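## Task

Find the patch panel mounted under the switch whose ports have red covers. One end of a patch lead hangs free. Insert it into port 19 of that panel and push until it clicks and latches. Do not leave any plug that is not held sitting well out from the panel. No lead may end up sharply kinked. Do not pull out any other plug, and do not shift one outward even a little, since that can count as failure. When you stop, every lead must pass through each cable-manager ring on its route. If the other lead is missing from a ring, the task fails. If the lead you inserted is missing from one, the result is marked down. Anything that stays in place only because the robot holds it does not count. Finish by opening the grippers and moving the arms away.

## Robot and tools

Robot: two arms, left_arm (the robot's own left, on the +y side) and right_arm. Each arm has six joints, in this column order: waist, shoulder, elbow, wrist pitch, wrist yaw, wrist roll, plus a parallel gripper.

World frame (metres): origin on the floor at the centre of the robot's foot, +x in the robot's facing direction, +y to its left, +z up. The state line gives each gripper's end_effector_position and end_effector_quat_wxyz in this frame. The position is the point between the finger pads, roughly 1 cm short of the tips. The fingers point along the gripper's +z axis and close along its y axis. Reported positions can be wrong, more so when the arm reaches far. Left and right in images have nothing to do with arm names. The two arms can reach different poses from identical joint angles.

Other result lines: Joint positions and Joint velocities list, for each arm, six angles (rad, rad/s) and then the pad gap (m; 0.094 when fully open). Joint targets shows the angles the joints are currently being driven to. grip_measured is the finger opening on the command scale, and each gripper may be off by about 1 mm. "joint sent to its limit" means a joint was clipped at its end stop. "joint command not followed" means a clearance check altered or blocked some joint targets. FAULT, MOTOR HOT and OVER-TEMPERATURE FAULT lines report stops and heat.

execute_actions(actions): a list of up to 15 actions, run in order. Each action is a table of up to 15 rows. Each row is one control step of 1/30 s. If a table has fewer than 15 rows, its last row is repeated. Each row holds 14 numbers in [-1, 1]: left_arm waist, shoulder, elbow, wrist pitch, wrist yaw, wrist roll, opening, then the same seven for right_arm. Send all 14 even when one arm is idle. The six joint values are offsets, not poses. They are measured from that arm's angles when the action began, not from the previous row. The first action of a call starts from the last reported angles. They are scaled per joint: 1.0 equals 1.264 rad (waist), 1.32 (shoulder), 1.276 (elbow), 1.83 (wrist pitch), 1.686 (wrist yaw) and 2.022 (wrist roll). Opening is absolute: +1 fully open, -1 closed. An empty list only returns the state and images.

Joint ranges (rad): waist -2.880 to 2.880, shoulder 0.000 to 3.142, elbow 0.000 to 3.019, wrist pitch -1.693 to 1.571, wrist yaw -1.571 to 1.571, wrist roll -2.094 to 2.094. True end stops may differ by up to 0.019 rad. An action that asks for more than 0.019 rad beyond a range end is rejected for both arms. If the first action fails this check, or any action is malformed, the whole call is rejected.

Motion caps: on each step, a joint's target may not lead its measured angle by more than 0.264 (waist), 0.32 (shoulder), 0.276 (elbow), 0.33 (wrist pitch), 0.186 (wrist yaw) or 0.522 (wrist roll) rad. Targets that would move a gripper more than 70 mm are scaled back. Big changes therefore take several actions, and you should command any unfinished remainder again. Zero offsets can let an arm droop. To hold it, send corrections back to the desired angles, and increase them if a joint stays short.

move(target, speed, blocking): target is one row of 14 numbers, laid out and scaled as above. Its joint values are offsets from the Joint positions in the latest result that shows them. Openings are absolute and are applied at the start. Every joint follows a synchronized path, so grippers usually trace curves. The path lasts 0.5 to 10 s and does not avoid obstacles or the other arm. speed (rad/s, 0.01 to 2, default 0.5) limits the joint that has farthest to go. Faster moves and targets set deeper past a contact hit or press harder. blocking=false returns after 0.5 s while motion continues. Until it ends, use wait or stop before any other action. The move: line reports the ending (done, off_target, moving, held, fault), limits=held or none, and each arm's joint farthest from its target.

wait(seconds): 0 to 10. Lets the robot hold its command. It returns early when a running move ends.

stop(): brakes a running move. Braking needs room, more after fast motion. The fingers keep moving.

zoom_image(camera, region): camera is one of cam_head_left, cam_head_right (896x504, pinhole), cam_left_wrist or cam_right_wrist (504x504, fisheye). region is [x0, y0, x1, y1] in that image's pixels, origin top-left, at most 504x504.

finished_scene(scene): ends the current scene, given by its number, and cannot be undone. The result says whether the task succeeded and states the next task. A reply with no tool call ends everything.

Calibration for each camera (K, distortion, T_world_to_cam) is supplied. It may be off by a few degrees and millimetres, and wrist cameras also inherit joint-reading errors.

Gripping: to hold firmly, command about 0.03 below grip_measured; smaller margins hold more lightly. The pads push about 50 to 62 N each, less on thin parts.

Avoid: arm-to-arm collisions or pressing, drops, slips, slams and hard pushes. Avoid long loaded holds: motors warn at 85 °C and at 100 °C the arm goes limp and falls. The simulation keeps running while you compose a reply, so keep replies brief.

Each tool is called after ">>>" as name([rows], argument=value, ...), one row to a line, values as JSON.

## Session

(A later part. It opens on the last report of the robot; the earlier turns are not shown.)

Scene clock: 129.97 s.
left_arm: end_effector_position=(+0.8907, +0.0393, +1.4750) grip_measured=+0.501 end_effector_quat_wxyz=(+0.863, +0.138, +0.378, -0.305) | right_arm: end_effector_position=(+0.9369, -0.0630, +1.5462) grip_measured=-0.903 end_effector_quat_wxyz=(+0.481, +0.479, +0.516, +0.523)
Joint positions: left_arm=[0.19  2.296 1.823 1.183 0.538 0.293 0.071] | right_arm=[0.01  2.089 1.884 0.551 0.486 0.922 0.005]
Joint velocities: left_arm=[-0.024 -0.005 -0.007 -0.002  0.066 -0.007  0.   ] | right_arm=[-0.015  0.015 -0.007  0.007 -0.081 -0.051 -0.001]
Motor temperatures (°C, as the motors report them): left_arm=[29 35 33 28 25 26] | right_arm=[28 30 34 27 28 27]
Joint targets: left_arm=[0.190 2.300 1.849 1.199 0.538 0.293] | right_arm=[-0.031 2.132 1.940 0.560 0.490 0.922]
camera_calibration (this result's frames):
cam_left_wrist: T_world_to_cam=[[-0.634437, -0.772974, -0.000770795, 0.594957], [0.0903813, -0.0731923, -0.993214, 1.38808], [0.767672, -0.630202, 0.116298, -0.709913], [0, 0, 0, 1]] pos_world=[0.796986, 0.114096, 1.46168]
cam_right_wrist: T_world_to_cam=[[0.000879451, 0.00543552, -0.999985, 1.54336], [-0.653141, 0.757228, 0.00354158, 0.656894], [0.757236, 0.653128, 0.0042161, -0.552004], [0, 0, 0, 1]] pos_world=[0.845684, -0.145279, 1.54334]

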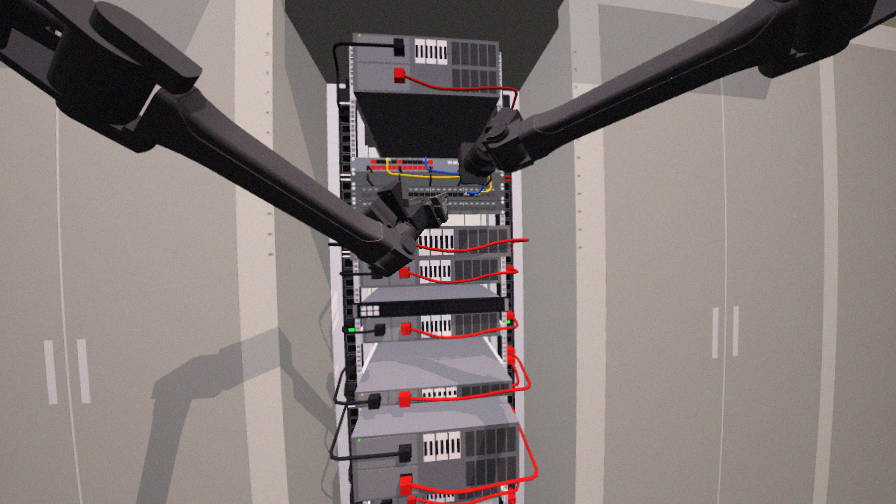

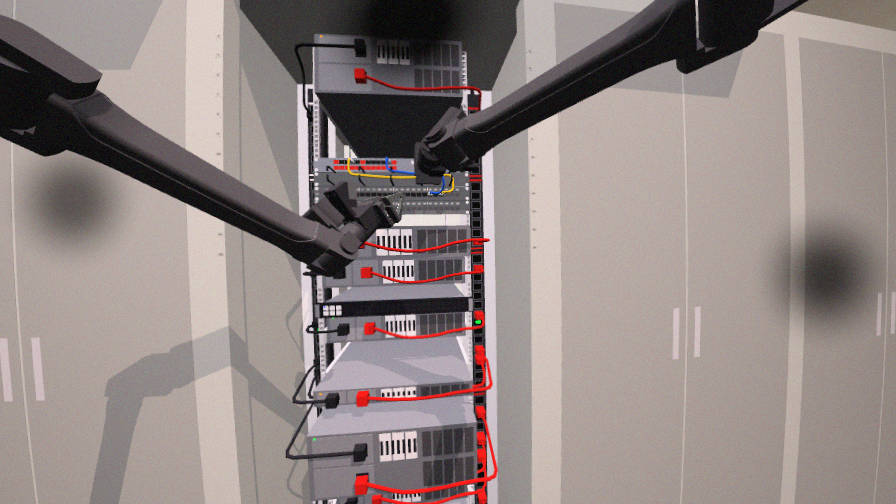

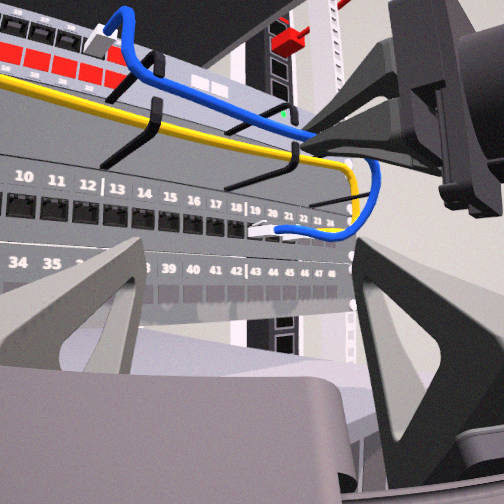

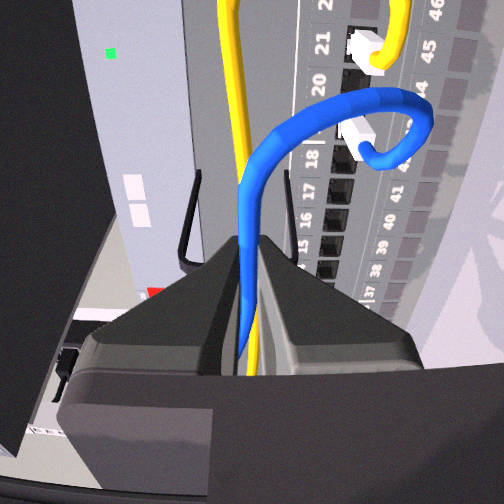

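>>> execute_actions([
  [[0,0.003,0.02,0.009,0,0,0.5, -0.0325,0.0345,0.047,0.005,0.012,0,-0.92]],
])

>>> zoom_image(camera="cam_left_wrist", region=[220, 80, 400, 240])

Scene clock: 131.20 s.
left_arm: end_effector_position=(+0.8907, +0.0393, +1.4750) grip_measured=+0.501 end_effector_quat_wxyz=(+0.863, +0.138, +0.378, -0.305) | right_arm: end_effector_position=(+0.9372, -0.0637, +1.5455) grip_measured=-0.903 end_effector_quat_wxyz=(+0.482, +0.482, +0.515, +0.520)
Joint positions: left_arm=[0.19  2.296 1.823 1.183 0.538 0.293 0.071] | right_arm=[0.011 2.09  1.886 0.551 0.495 0.922 0.005]
Joint velocities: left_arm=[-0.005 -0.005  0.027  0.002  0.007 -0.066 -0.   ] | right_arm=[-0.005 -0.005 -0.022 -0.007 -0.007  0.051 -0.001]
Motor temperatures (°C, as the motors report them): left_arm=[29 35 33 28 25 26] | right_arm=[28 30 34 27 28 27]
Joint targets: left_arm=[0.190 2.300 1.849 1.199 0.538 0.293] | right_arm=[-0.031 2.134 1.944 0.560 0.507 0.922]
camera_calibration (this result's frames):
cam_left_wrist: T_world_to_cam=[[-0.634437, -0.772974, -0.000770795, 0.594957], [0.0903813, -0.0731923, -0.993214, 1.38808], [0.767672, -0.630202, 0.116298, -0.709913], [0, 0, 0, 1]] pos_world=[0.796986, 0.114096, 1.46168]
cam_right_wrist: T_world_to_cam=[[-0.00350985, 0.00563406, -0.999978, 1.54684], [-0.647995, 0.761616, 0.0065655, 0.648387], [0.761636, 0.648004, 0.000977688, -0.551261], [0, 0, 0, 1]] pos_world=[0.845441, -0.145318, 1.54308]

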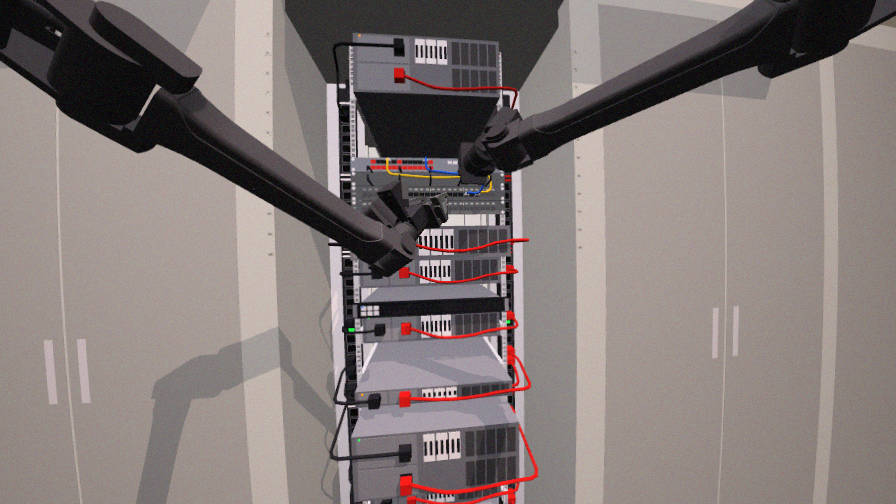

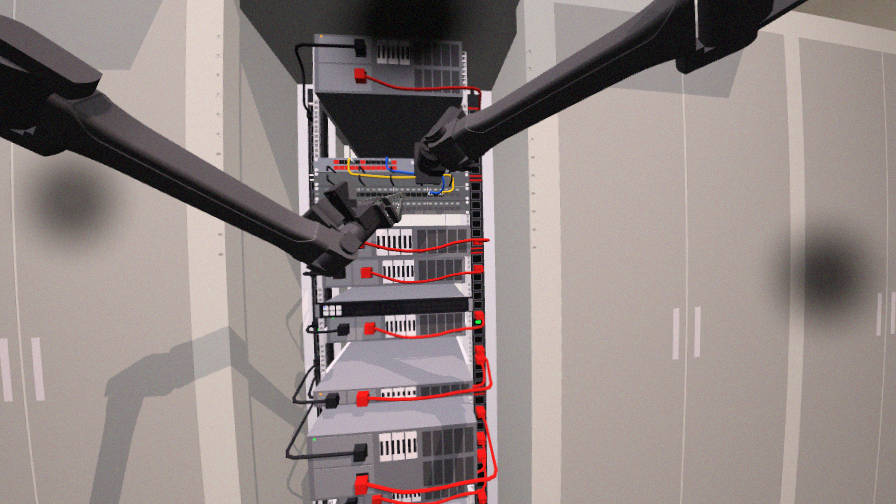

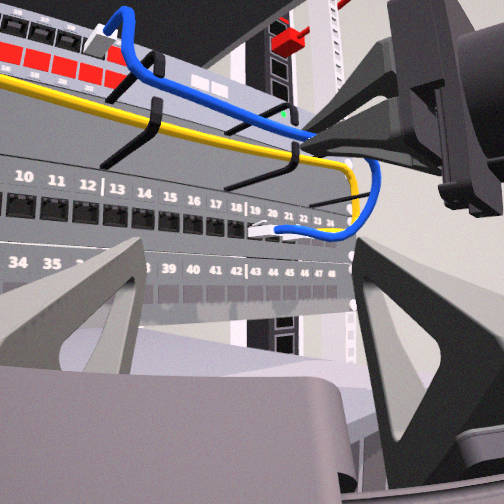

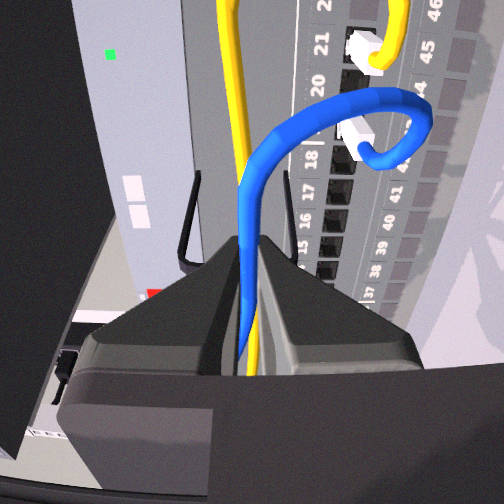

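Region (220, 80, 400, 240) of cam_left_wrist's 504x504 image, scaled by 2.800, with more detail than that image has.

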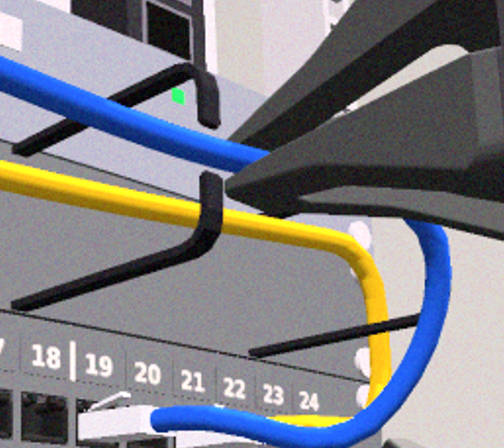

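>>> execute_actions([
  [[0,0.003,0.02,0.009,0,0,0.5, 0.008,0.027,0.036,0.01,0.005,-0.007,-0.92],[0,0.003,0.02,0.009,0,0,0.5, 0.008,0.027,0.036,0.01,0.005,-0.007,-0.92],[0,0.003,0.02,0.009,0,0,0.5, 0.008,0.027,0.036,0.01,0.005,-0.007,-0.92],[0,0.003,0.02,0.009,0,0,0.5, 0.0091,0.0308,0.0402,0.0143,0.0103,-0.0095,-0.92],[0,0.003,0.02,0.009,0,0,0.5, 0.0103,0.0346,0.0444,0.0185,0.0157,-0.012,-0.92],[0,0.003,0.02,0.009,0,0,0.5, 0.0114,0.0384,0.0486,0.0228,0.021,-0.0144,-0.92],[0,0.003,0.02,0.009,0,0,0.5, 0.0126,0.0422,0.0528,0.027,0.0264,-0.0169,-0.92],[0,0.003,0.02,0.009,0,0,0.5, 0.0137,0.046,0.057,0.0313,0.0317,-0.0194,-0.92]],
])

>>> zoom_image(camera="cam_left_wrist", region=[220, 80, 400, 240])

Scene clock: 133.53 s.
left_arm: end_effector_position=(+0.8907, +0.0393, +1.4750) grip_measured=+0.501 end_effector_quat_wxyz=(+0.863, +0.138, +0.378, -0.305) | right_arm: end_effector_position=(+0.9395, -0.0648, +1.5517) grip_measured=-0.903 end_effector_quat_wxyz=(+0.497, +0.495, +0.499, +0.510)
Joint positions: left_arm=[0.19  2.296 1.823 1.183 0.538 0.293 0.071] | right_arm=[0.02  2.115 1.921 0.589 0.541 0.899 0.005]
Joint velocities: left_arm=[-0.024 -0.015 -0.002  0.007 -0.007 -0.066 -0.   ] | right_arm=[ 0.005  0.015 -0.012 -0.002 -0.007 -0.051  0.   ]
Motor temperatures (°C, as the motors report them): left_arm=[29 35 33 28 25 26] | right_arm=[28 30 34 27 28 27]
Joint targets: left_arm=[0.190 2.300 1.849 1.199 0.538 0.293] | right_arm=[0.028 2.151 1.959 0.608 0.548 0.883]
camera_calibration (this result's frames):
cam_left_wrist: T_world_to_cam=[[-0.634437, -0.772974, -0.000770795, 0.594957], [0.0903813, -0.0731923, -0.993214, 1.38808], [0.767672, -0.630202, 0.116298, -0.709913], [0, 0, 0, 1]] pos_world=[0.796986, 0.114096, 1.46168]
cam_right_wrist: T_world_to_cam=[[0.00560298, 0.0101682, -0.999933, 1.54465], [-0.606048, 0.795414, 0.00469255, 0.616373], [0.795408, 0.605981, 0.0106191, -0.601727], [0, 0, 0, 1]] pos_world=[0.843516, -0.141343, 1.54804]

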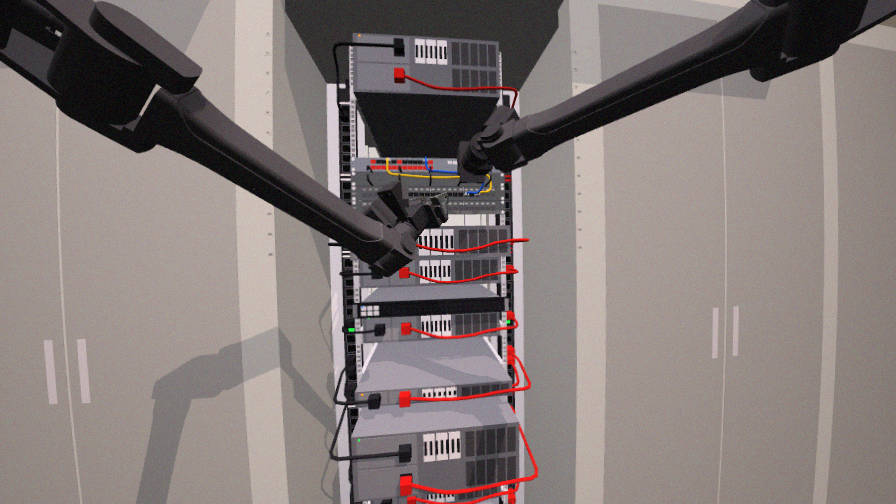

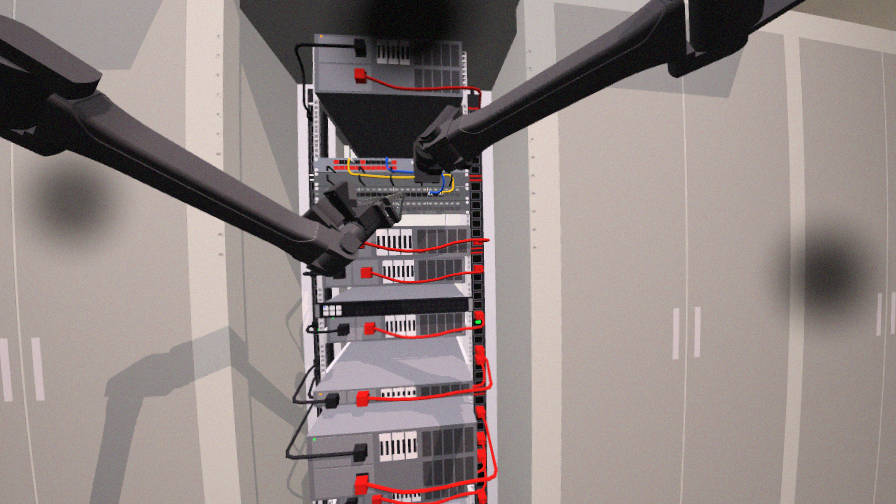

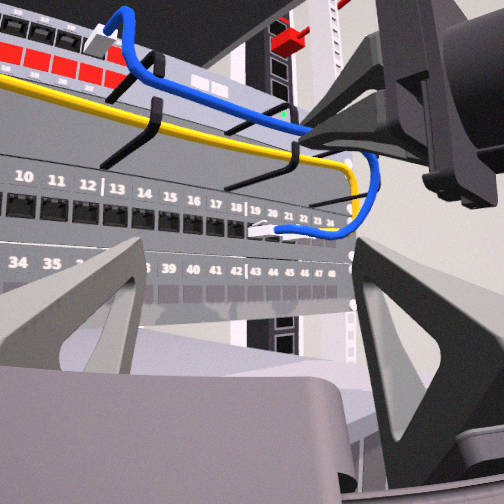

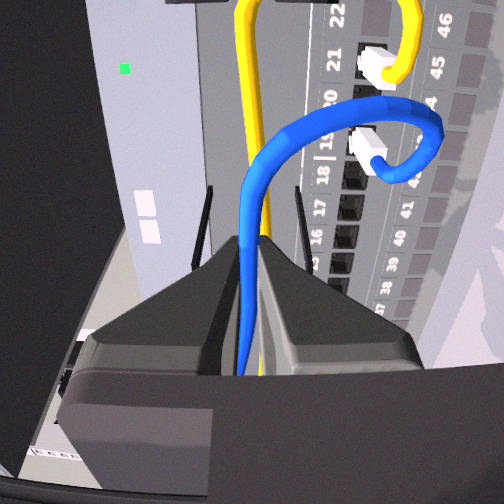

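Region (220, 80, 400, 240) of cam_left_wrist's 504x504 image, scaled by 2.800, with more detail than that image has.

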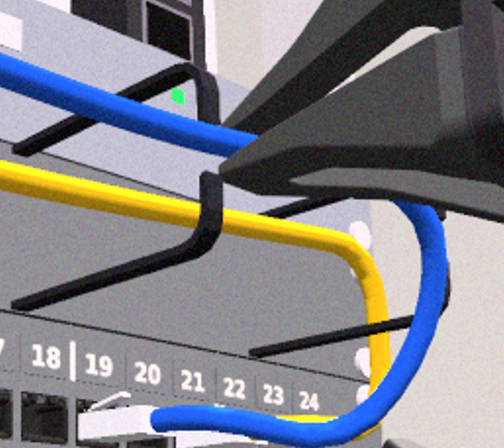

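>>> execute_actions([
  [[0,0.003,0.02,0.009,0,0,0.5, 0,0.031,0.03,0.005,0.004,0,-0.92],[0,0.003,0.02,0.009,0,0,0.5, 0,0.0345,0.036,0.005,0.006,0,-0.92],[0,0.003,0.02,0.009,0,0,0.5, 0,0.038,0.042,0.005,0.008,0,-0.92],[0,0.003,0.02,0.009,0,0,0.5, 0,0.0415,0.048,0.005,0.01,0,-0.92],[0,0.003,0.02,0.009,0,0,0.5, 0,0.045,0.054,0.005,0.012,0,-0.92],[0,0.003,0.02,0.009,0,0,0.5, 0,0.0485,0.06,0.005,0.0135,0,-0.92],[0,0.003,0.02,0.009,0,0,0.5, 0,0.052,0.065,0.005,0.015,0,-0.92]],
])

>>> zoom_image(camera="cam_left_wrist", region=[220, 80, 400, 240])

Scene clock: 134.77 s.
left_arm: end_effector_position=(+0.8907, +0.0393, +1.4750) grip_measured=+0.501 end_effector_quat_wxyz=(+0.863, +0.138, +0.378, -0.305) | right_arm: end_effector_position=(+0.9466, -0.0666, +1.5543) grip_measured=-0.903 end_effector_quat_wxyz=(+0.502, +0.505, +0.489, +0.504)
Joint positions: left_arm=[0.19  2.296 1.823 1.183 0.538 0.293 0.071] | right_arm=[0.02  2.139 1.966 0.59  0.565 0.896 0.005]
Joint velocities: left_arm=[-0.005  0.005  0.002  0.022 -0.066 -0.066  0.001] | right_arm=[-0.015  0.005 -0.007  0.002 -0.022  0.066  0.001]
Motor temperatures (°C, as the motors report them): left_arm=[29 35 33 28 25 26] | right_arm=[28 30 34 27 28 27]
Joint targets: left_arm=[0.190 2.300 1.849 1.199 0.538 0.293] | right_arm=[0.020 2.184 2.004 0.598 0.566 0.899]
camera_calibration (this result's frames):
cam_left_wrist: T_world_to_cam=[[-0.634437, -0.772974, -0.000770795, 0.594957], [0.0903813, -0.0731923, -0.993214, 1.38808], [0.767672, -0.630202, 0.116298, -0.709913], [0, 0, 0, 1]] pos_world=[0.796986, 0.114096, 1.46168]
cam_right_wrist: T_world_to_cam=[[0.00533153, 0.0189608, -0.999806, 1.54794], [-0.581578, 0.813397, 0.0123243, 0.588231], [0.813473, 0.5814, 0.0153638, -0.63239], [0, 0, 0, 1]] pos_world=[0.848282, -0.140144, 1.5501]

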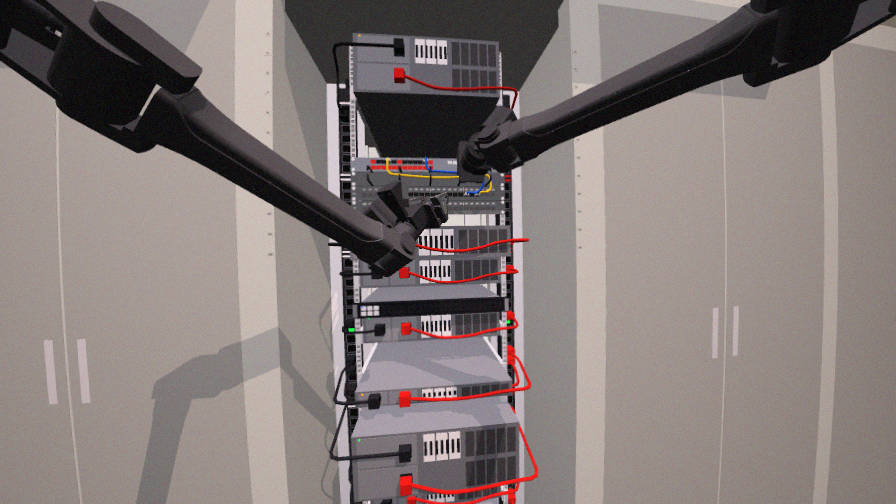

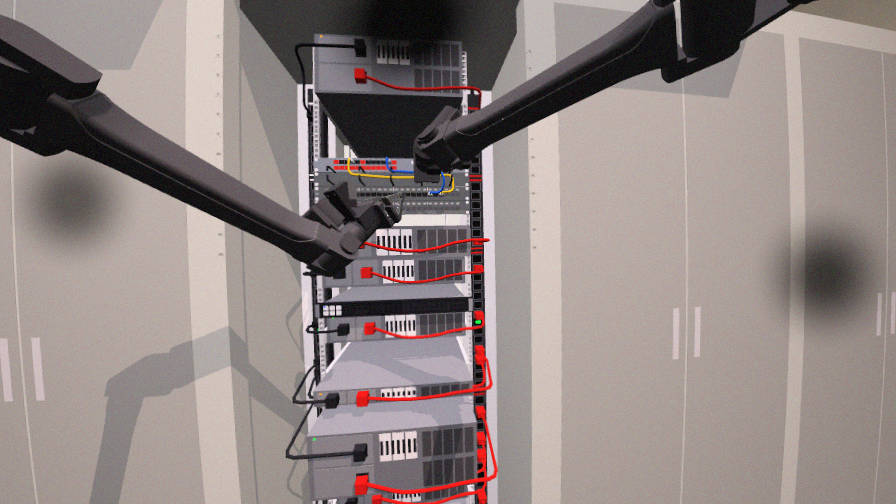

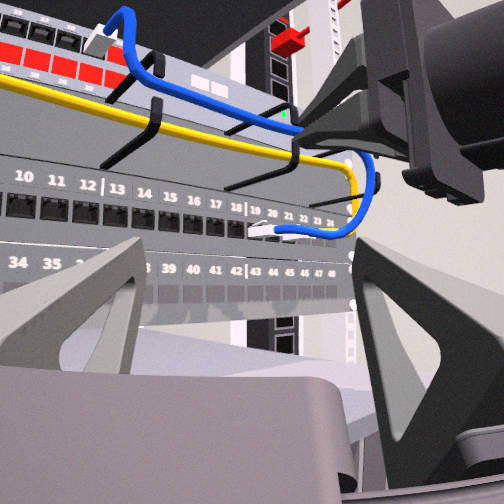

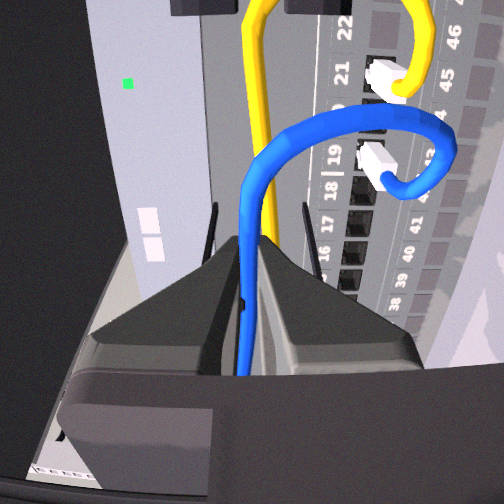

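Region (220, 80, 400, 240) of cam_left_wrist's 504x504 image, scaled by 2.800, with more detail than that image has.

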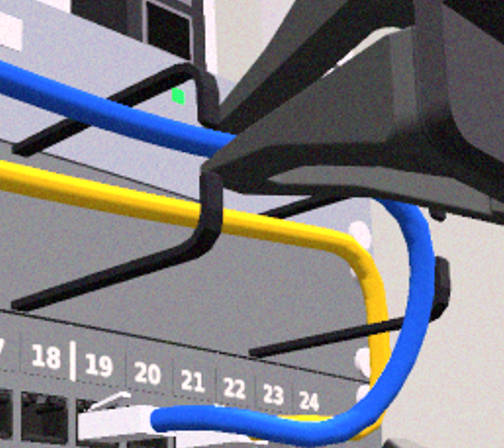

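>>> execute_actions([
  [[0,0.003,0.02,0.009,0,0,0.5, 0,0.03,0.026,0.005,0.008,0,-0.92],[0,0.003,0.02,0.009,0,0,0.5, 0,0.03,0.026,0.005,0.012,0,-0.92],[0,0.003,0.02,0.009,0,0,0.5, 0,0.03,0.03,0.005,0.016,0,-0.92],[0,0.003,0.02,0.009,0,0,0.5, 0,0.034,0.036,0.005,0.016,0,-0.92],[0,0.003,0.02,0.009,0,0,0.5, 0,0.038,0.042,0.005,0.016,0,-0.92],[0,0.003,0.02,0.009,0,0,0.5, 0,0.042,0.048,0.005,0.016,0,-0.92],[0,0.003,0.02,0.009,0,0,0.5, 0,0.046,0.054,0.005,0.016,0,-0.92],[0,0.003,0.02,0.009,0,0,0.5, 0,0.05,0.061,0.005,0.016,0,-0.92]],
])

>>> zoom_image(camera="cam_left_wrist", region=[220, 80, 400, 240])

Scene clock: 137.03 s.
left_arm: end_effector_position=(+0.8907, +0.0393, +1.4750) grip_measured=+0.501 end_effector_quat_wxyz=(+0.863, +0.138, +0.378, -0.305) | right_arm: end_effector_position=(+0.9521, -0.0693, +1.5555) grip_measured=-0.903 end_effector_quat_wxyz=(+0.506, +0.517, +0.480, +0.497)
Joint positions: left_arm=[0.19  2.296 1.823 1.183 0.538 0.293 0.071] | right_arm=[0.02  2.159 2.004 0.59  0.593 0.896 0.005]
Joint velocities: left_arm=[-0.005 -0.005 -0.012 -0.002 -0.066 -0.11  -0.   ] | right_arm=[-0.015  0.015  0.007 -0.007 -0.051 -0.081  0.001]
Motor temperatures (°C, as the motors report them): left_arm=[29 35 33 28 25 26] | right_arm=[28 30 34 27 28 27]
Joint targets: left_arm=[0.190 2.300 1.849 1.199 0.538 0.293] | right_arm=[0.020 2.205 2.044 0.599 0.592 0.896]
camera_calibration (this result's frames):
cam_left_wrist: T_world_to_cam=[[-0.634437, -0.772974, -0.000770795, 0.594957], [0.0903813, -0.0731923, -0.993214, 1.38808], [0.767672, -0.630202, 0.116298, -0.709913], [0, 0, 0, 1]] pos_world=[0.796986, 0.114096, 1.46168]
cam_right_wrist: T_world_to_cam=[[-0.000520644, 0.0291816, -0.999574, 1.55507], [-0.55558, 0.831101, 0.0245525, 0.551117], [0.831463, 0.555356, 0.01578, -0.654887], [0, 0, 0, 1]] pos_world=[0.851514, -0.139718, 1.55121]

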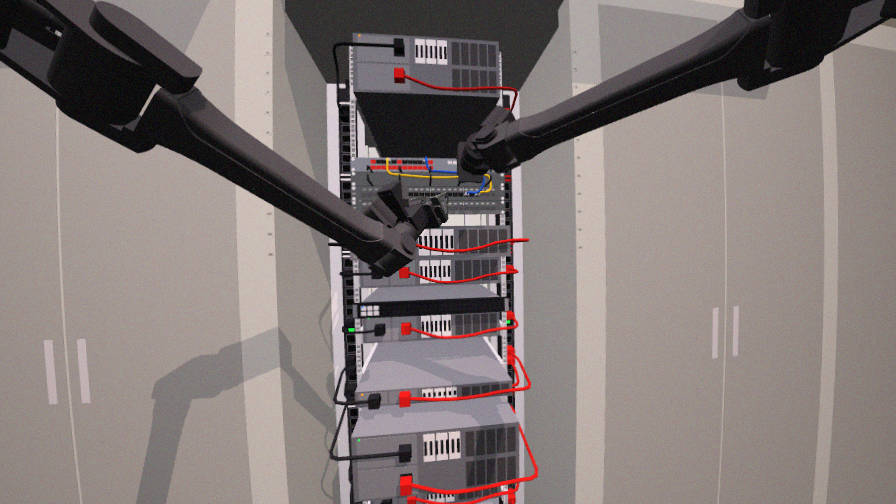

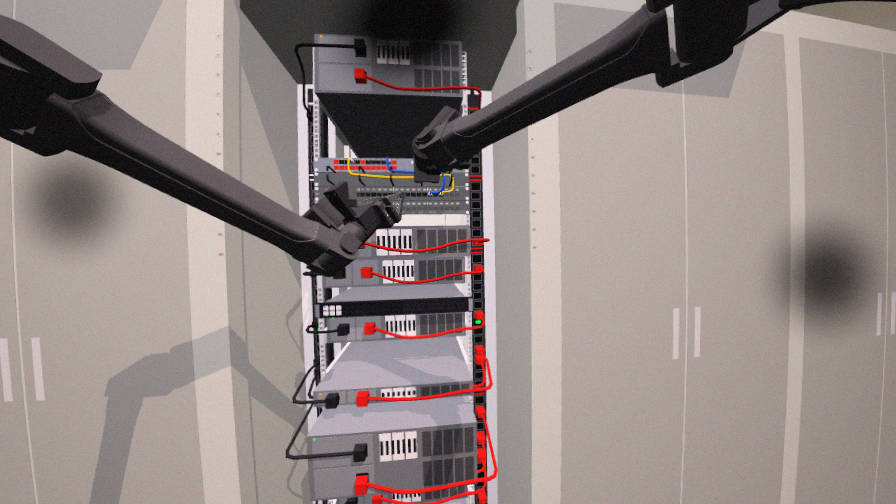

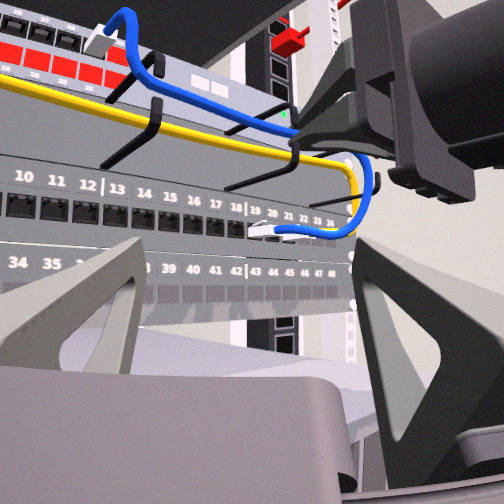

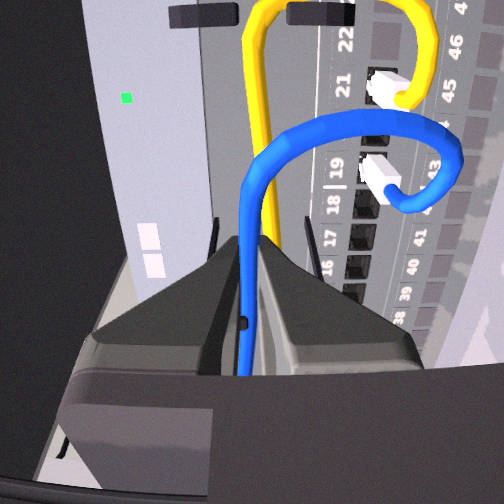

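Region (220, 80, 400, 240) of cam_left_wrist's 504x504 image, scaled by 2.800, with more detail than that image has.

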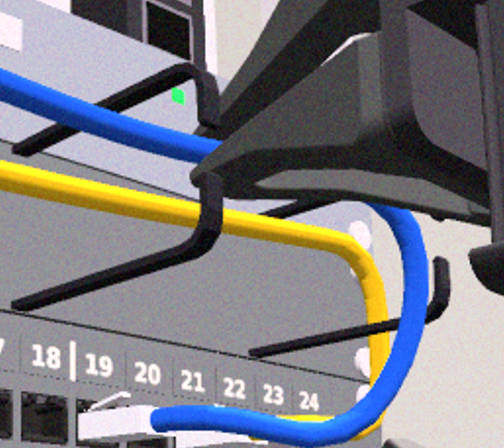

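Inside now. Lift with elbow (+forward, up), then release.

>>> execute_actions([
  [[0,0.003,0.02,0.009,0,0,0.5, 0,0.02,0.036,0.005,0,0,-0.92],[0,0.003,0.02,0.009,0,0,0.5, 0,0.02,0.04,0.005,0,0,-0.92],[0,0.003,0.02,0.009,0,0,0.5, 0,0.02,0.043,0.005,0,0,-0.92]],
])

>>> zoom_image(camera="cam_left_wrist", region=[220, 80, 400, 240])

Scene clock: 137.90 s.
left_arm: end_effector_position=(+0.8907, +0.0393, +1.4750) grip_measured=+0.501 end_effector_quat_wxyz=(+0.863, +0.138, +0.378, -0.305) | right_arm: end_effector_position=(+0.9523, -0.0698, +1.5560) grip_measured=-0.903 end_effector_quat_wxyz=(+0.506, +0.517, +0.479, +0.497)
Joint positions: left_arm=[0.19  2.296 1.823 1.183 0.538 0.293 0.071] | right_arm=[0.02  2.159 2.005 0.59  0.594 0.896 0.005]
Joint velocities: left_arm=[-0.005 -0.005 -0.002 -0.002 -0.022 -0.066 -0.   ] | right_arm=[-0.015  0.015 -0.002 -0.017 -0.007  0.051  0.001]
Motor temperatures (°C, as the motors report them): left_arm=[29 35 33 28 25 26] | right_arm=[28 30 34 27 28 27]
Joint targets: left_arm=[0.190 2.300 1.849 1.199 0.538 0.293] | right_arm=[0.020 2.185 2.058 0.599 0.593 0.896]
camera_calibration (this result's frames):
cam_left_wrist: T_world_to_cam=[[-0.634437, -0.772974, -0.000770795, 0.594957], [0.0903813, -0.0731923, -0.993214, 1.38808], [0.767672, -0.630202, 0.116298, -0.709913], [0, 0, 0, 1]] pos_world=[0.796986, 0.114096, 1.46168]
cam_right_wrist: T_world_to_cam=[[-0.000464963, 0.029831, -0.999555, 1.55547], [-0.554347, 0.831907, 0.0250856, 0.549633], [0.832285, 0.554112, 0.0161499, -0.656238], [0, 0, 0, 1]] pos_world=[0.851588, -0.140016, 1.55159]

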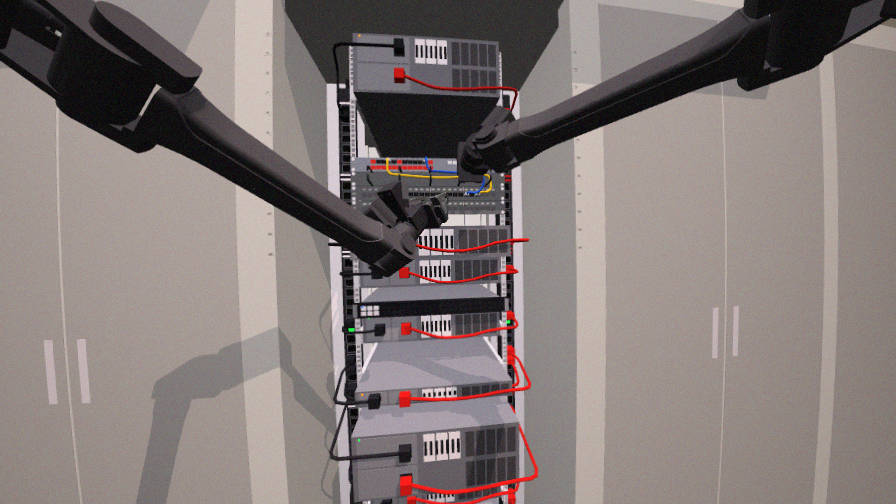

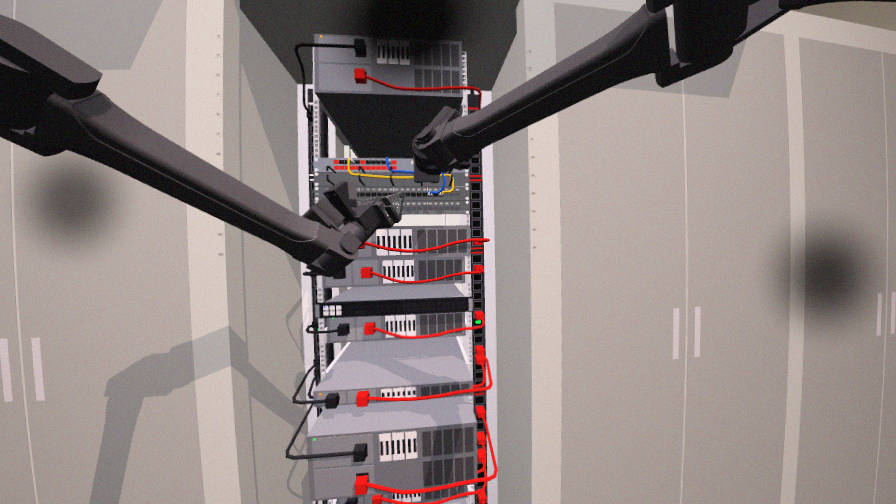

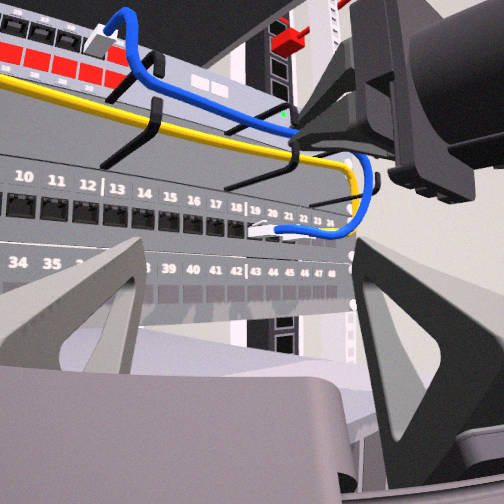

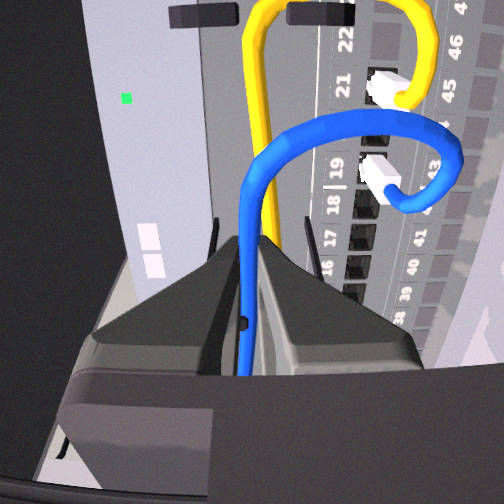

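Region (220, 80, 400, 240) of cam_left_wrist's 504x504 image, scaled by 2.800, with more detail than that image has.

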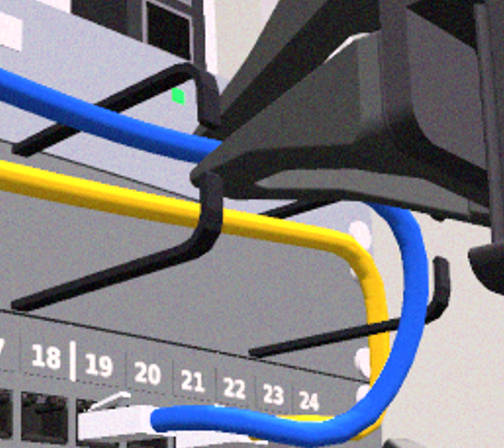

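>>> execute_actions([
  [[0,0.003,0.02,0.009,0,0,0.5, 0,0.015,0.03,0.012,0,0,-0.92],[0,0.003,0.02,0.009,0,0,0.5, 0,0.015,0.03,0.018,0,0,-0.92],[0,0.003,0.02,0.009,0,0,0.5, 0,0.015,0.03,0.023,0,0,-0.92],[0,0.003,0.02,0.009,0,0,0.5, 0,0.015,0.03,0.028,0,0,-0.92]],
])

>>> zoom_image(camera="cam_left_wrist", region=[220, 80, 400, 240])

Scene clock: 138.67 s.
left_arm: end_effector_position=(+0.8907, +0.0393, +1.4750) grip_measured=+0.501 end_effector_quat_wxyz=(+0.863, +0.138, +0.378, -0.305) | right_arm: end_effector_position=(+0.9519, -0.0728, +1.5609) grip_measured=-0.903 end_effector_quat_wxyz=(+0.510, +0.518, +0.468, +0.503)
Joint positions: left_arm=[0.19  2.296 1.823 1.183 0.538 0.293 0.071] | right_arm=[0.021 2.159 2.005 0.617 0.591 0.896 0.005]
Joint velocities: left_arm=[-0.015 -0.005 -0.002  0.007 -0.037 -0.007  0.   ] | right_arm=[ 0.005 -0.024 -0.007 -0.007  0.007 -0.037  0.   ]
Motor temperatures (°C, as the motors report them): left_arm=[29 35 33 28 25 26] | right_arm=[28 31 35 27 28 27]
Joint targets: left_arm=[0.190 2.300 1.849 1.199 0.538 0.293] | right_arm=[0.020 2.179 2.043 0.641 0.594 0.896]
camera_calibration (this result's frames):
cam_left_wrist: T_world_to_cam=[[-0.634437, -0.772974, -0.000770795, 0.594957], [0.0903813, -0.0731923, -0.993214, 1.38808], [0.767672, -0.630202, 0.116298, -0.709913], [0, 0, 0, 1]] pos_world=[0.796986, 0.114096, 1.46168]
cam_right_wrist: T_world_to_cam=[[0.0201093, 0.043905, -0.998833, 1.54086], [-0.545655, 0.837612, 0.0258328, 0.542792], [0.837769, 0.544499, 0.0408008, -0.698714], [0, 0, 0, 1]] pos_world=[0.850552, -0.141851, 1.55355]

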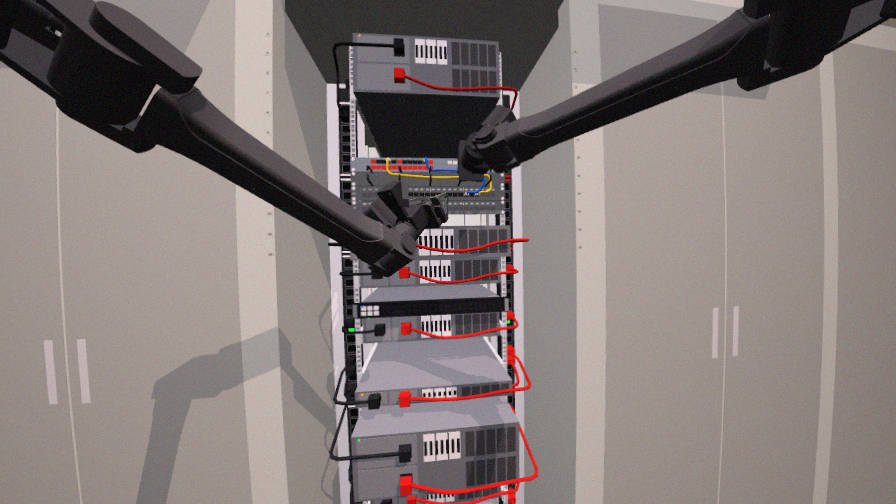

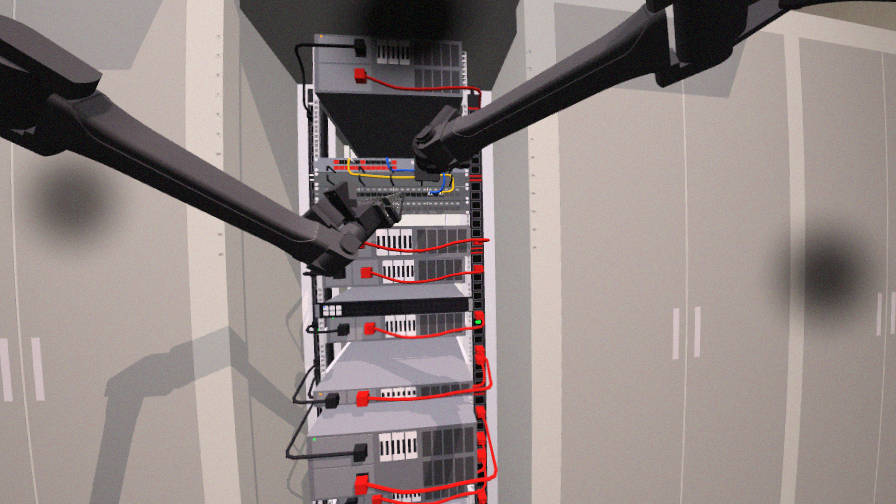

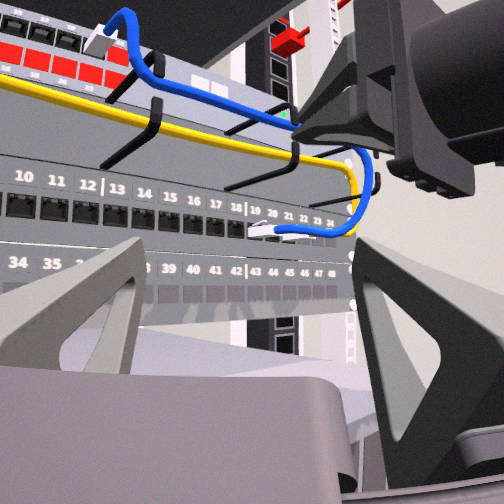

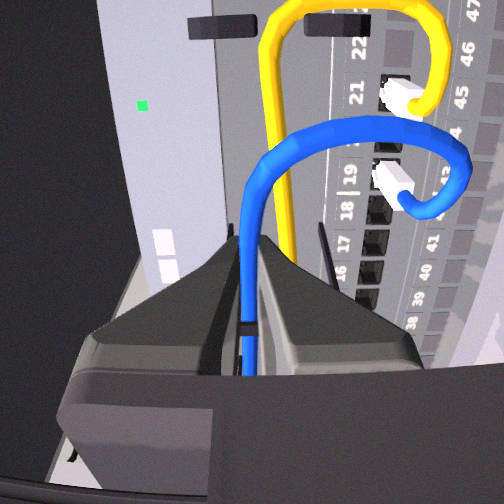

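Region (220, 80, 400, 240) of cam_left_wrist's 504x504 image, scaled by 2.800, with more detail than that image has.

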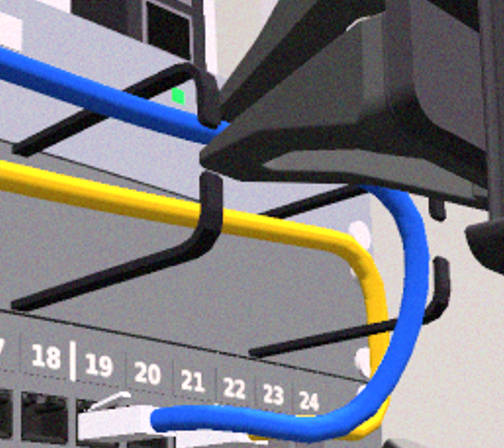

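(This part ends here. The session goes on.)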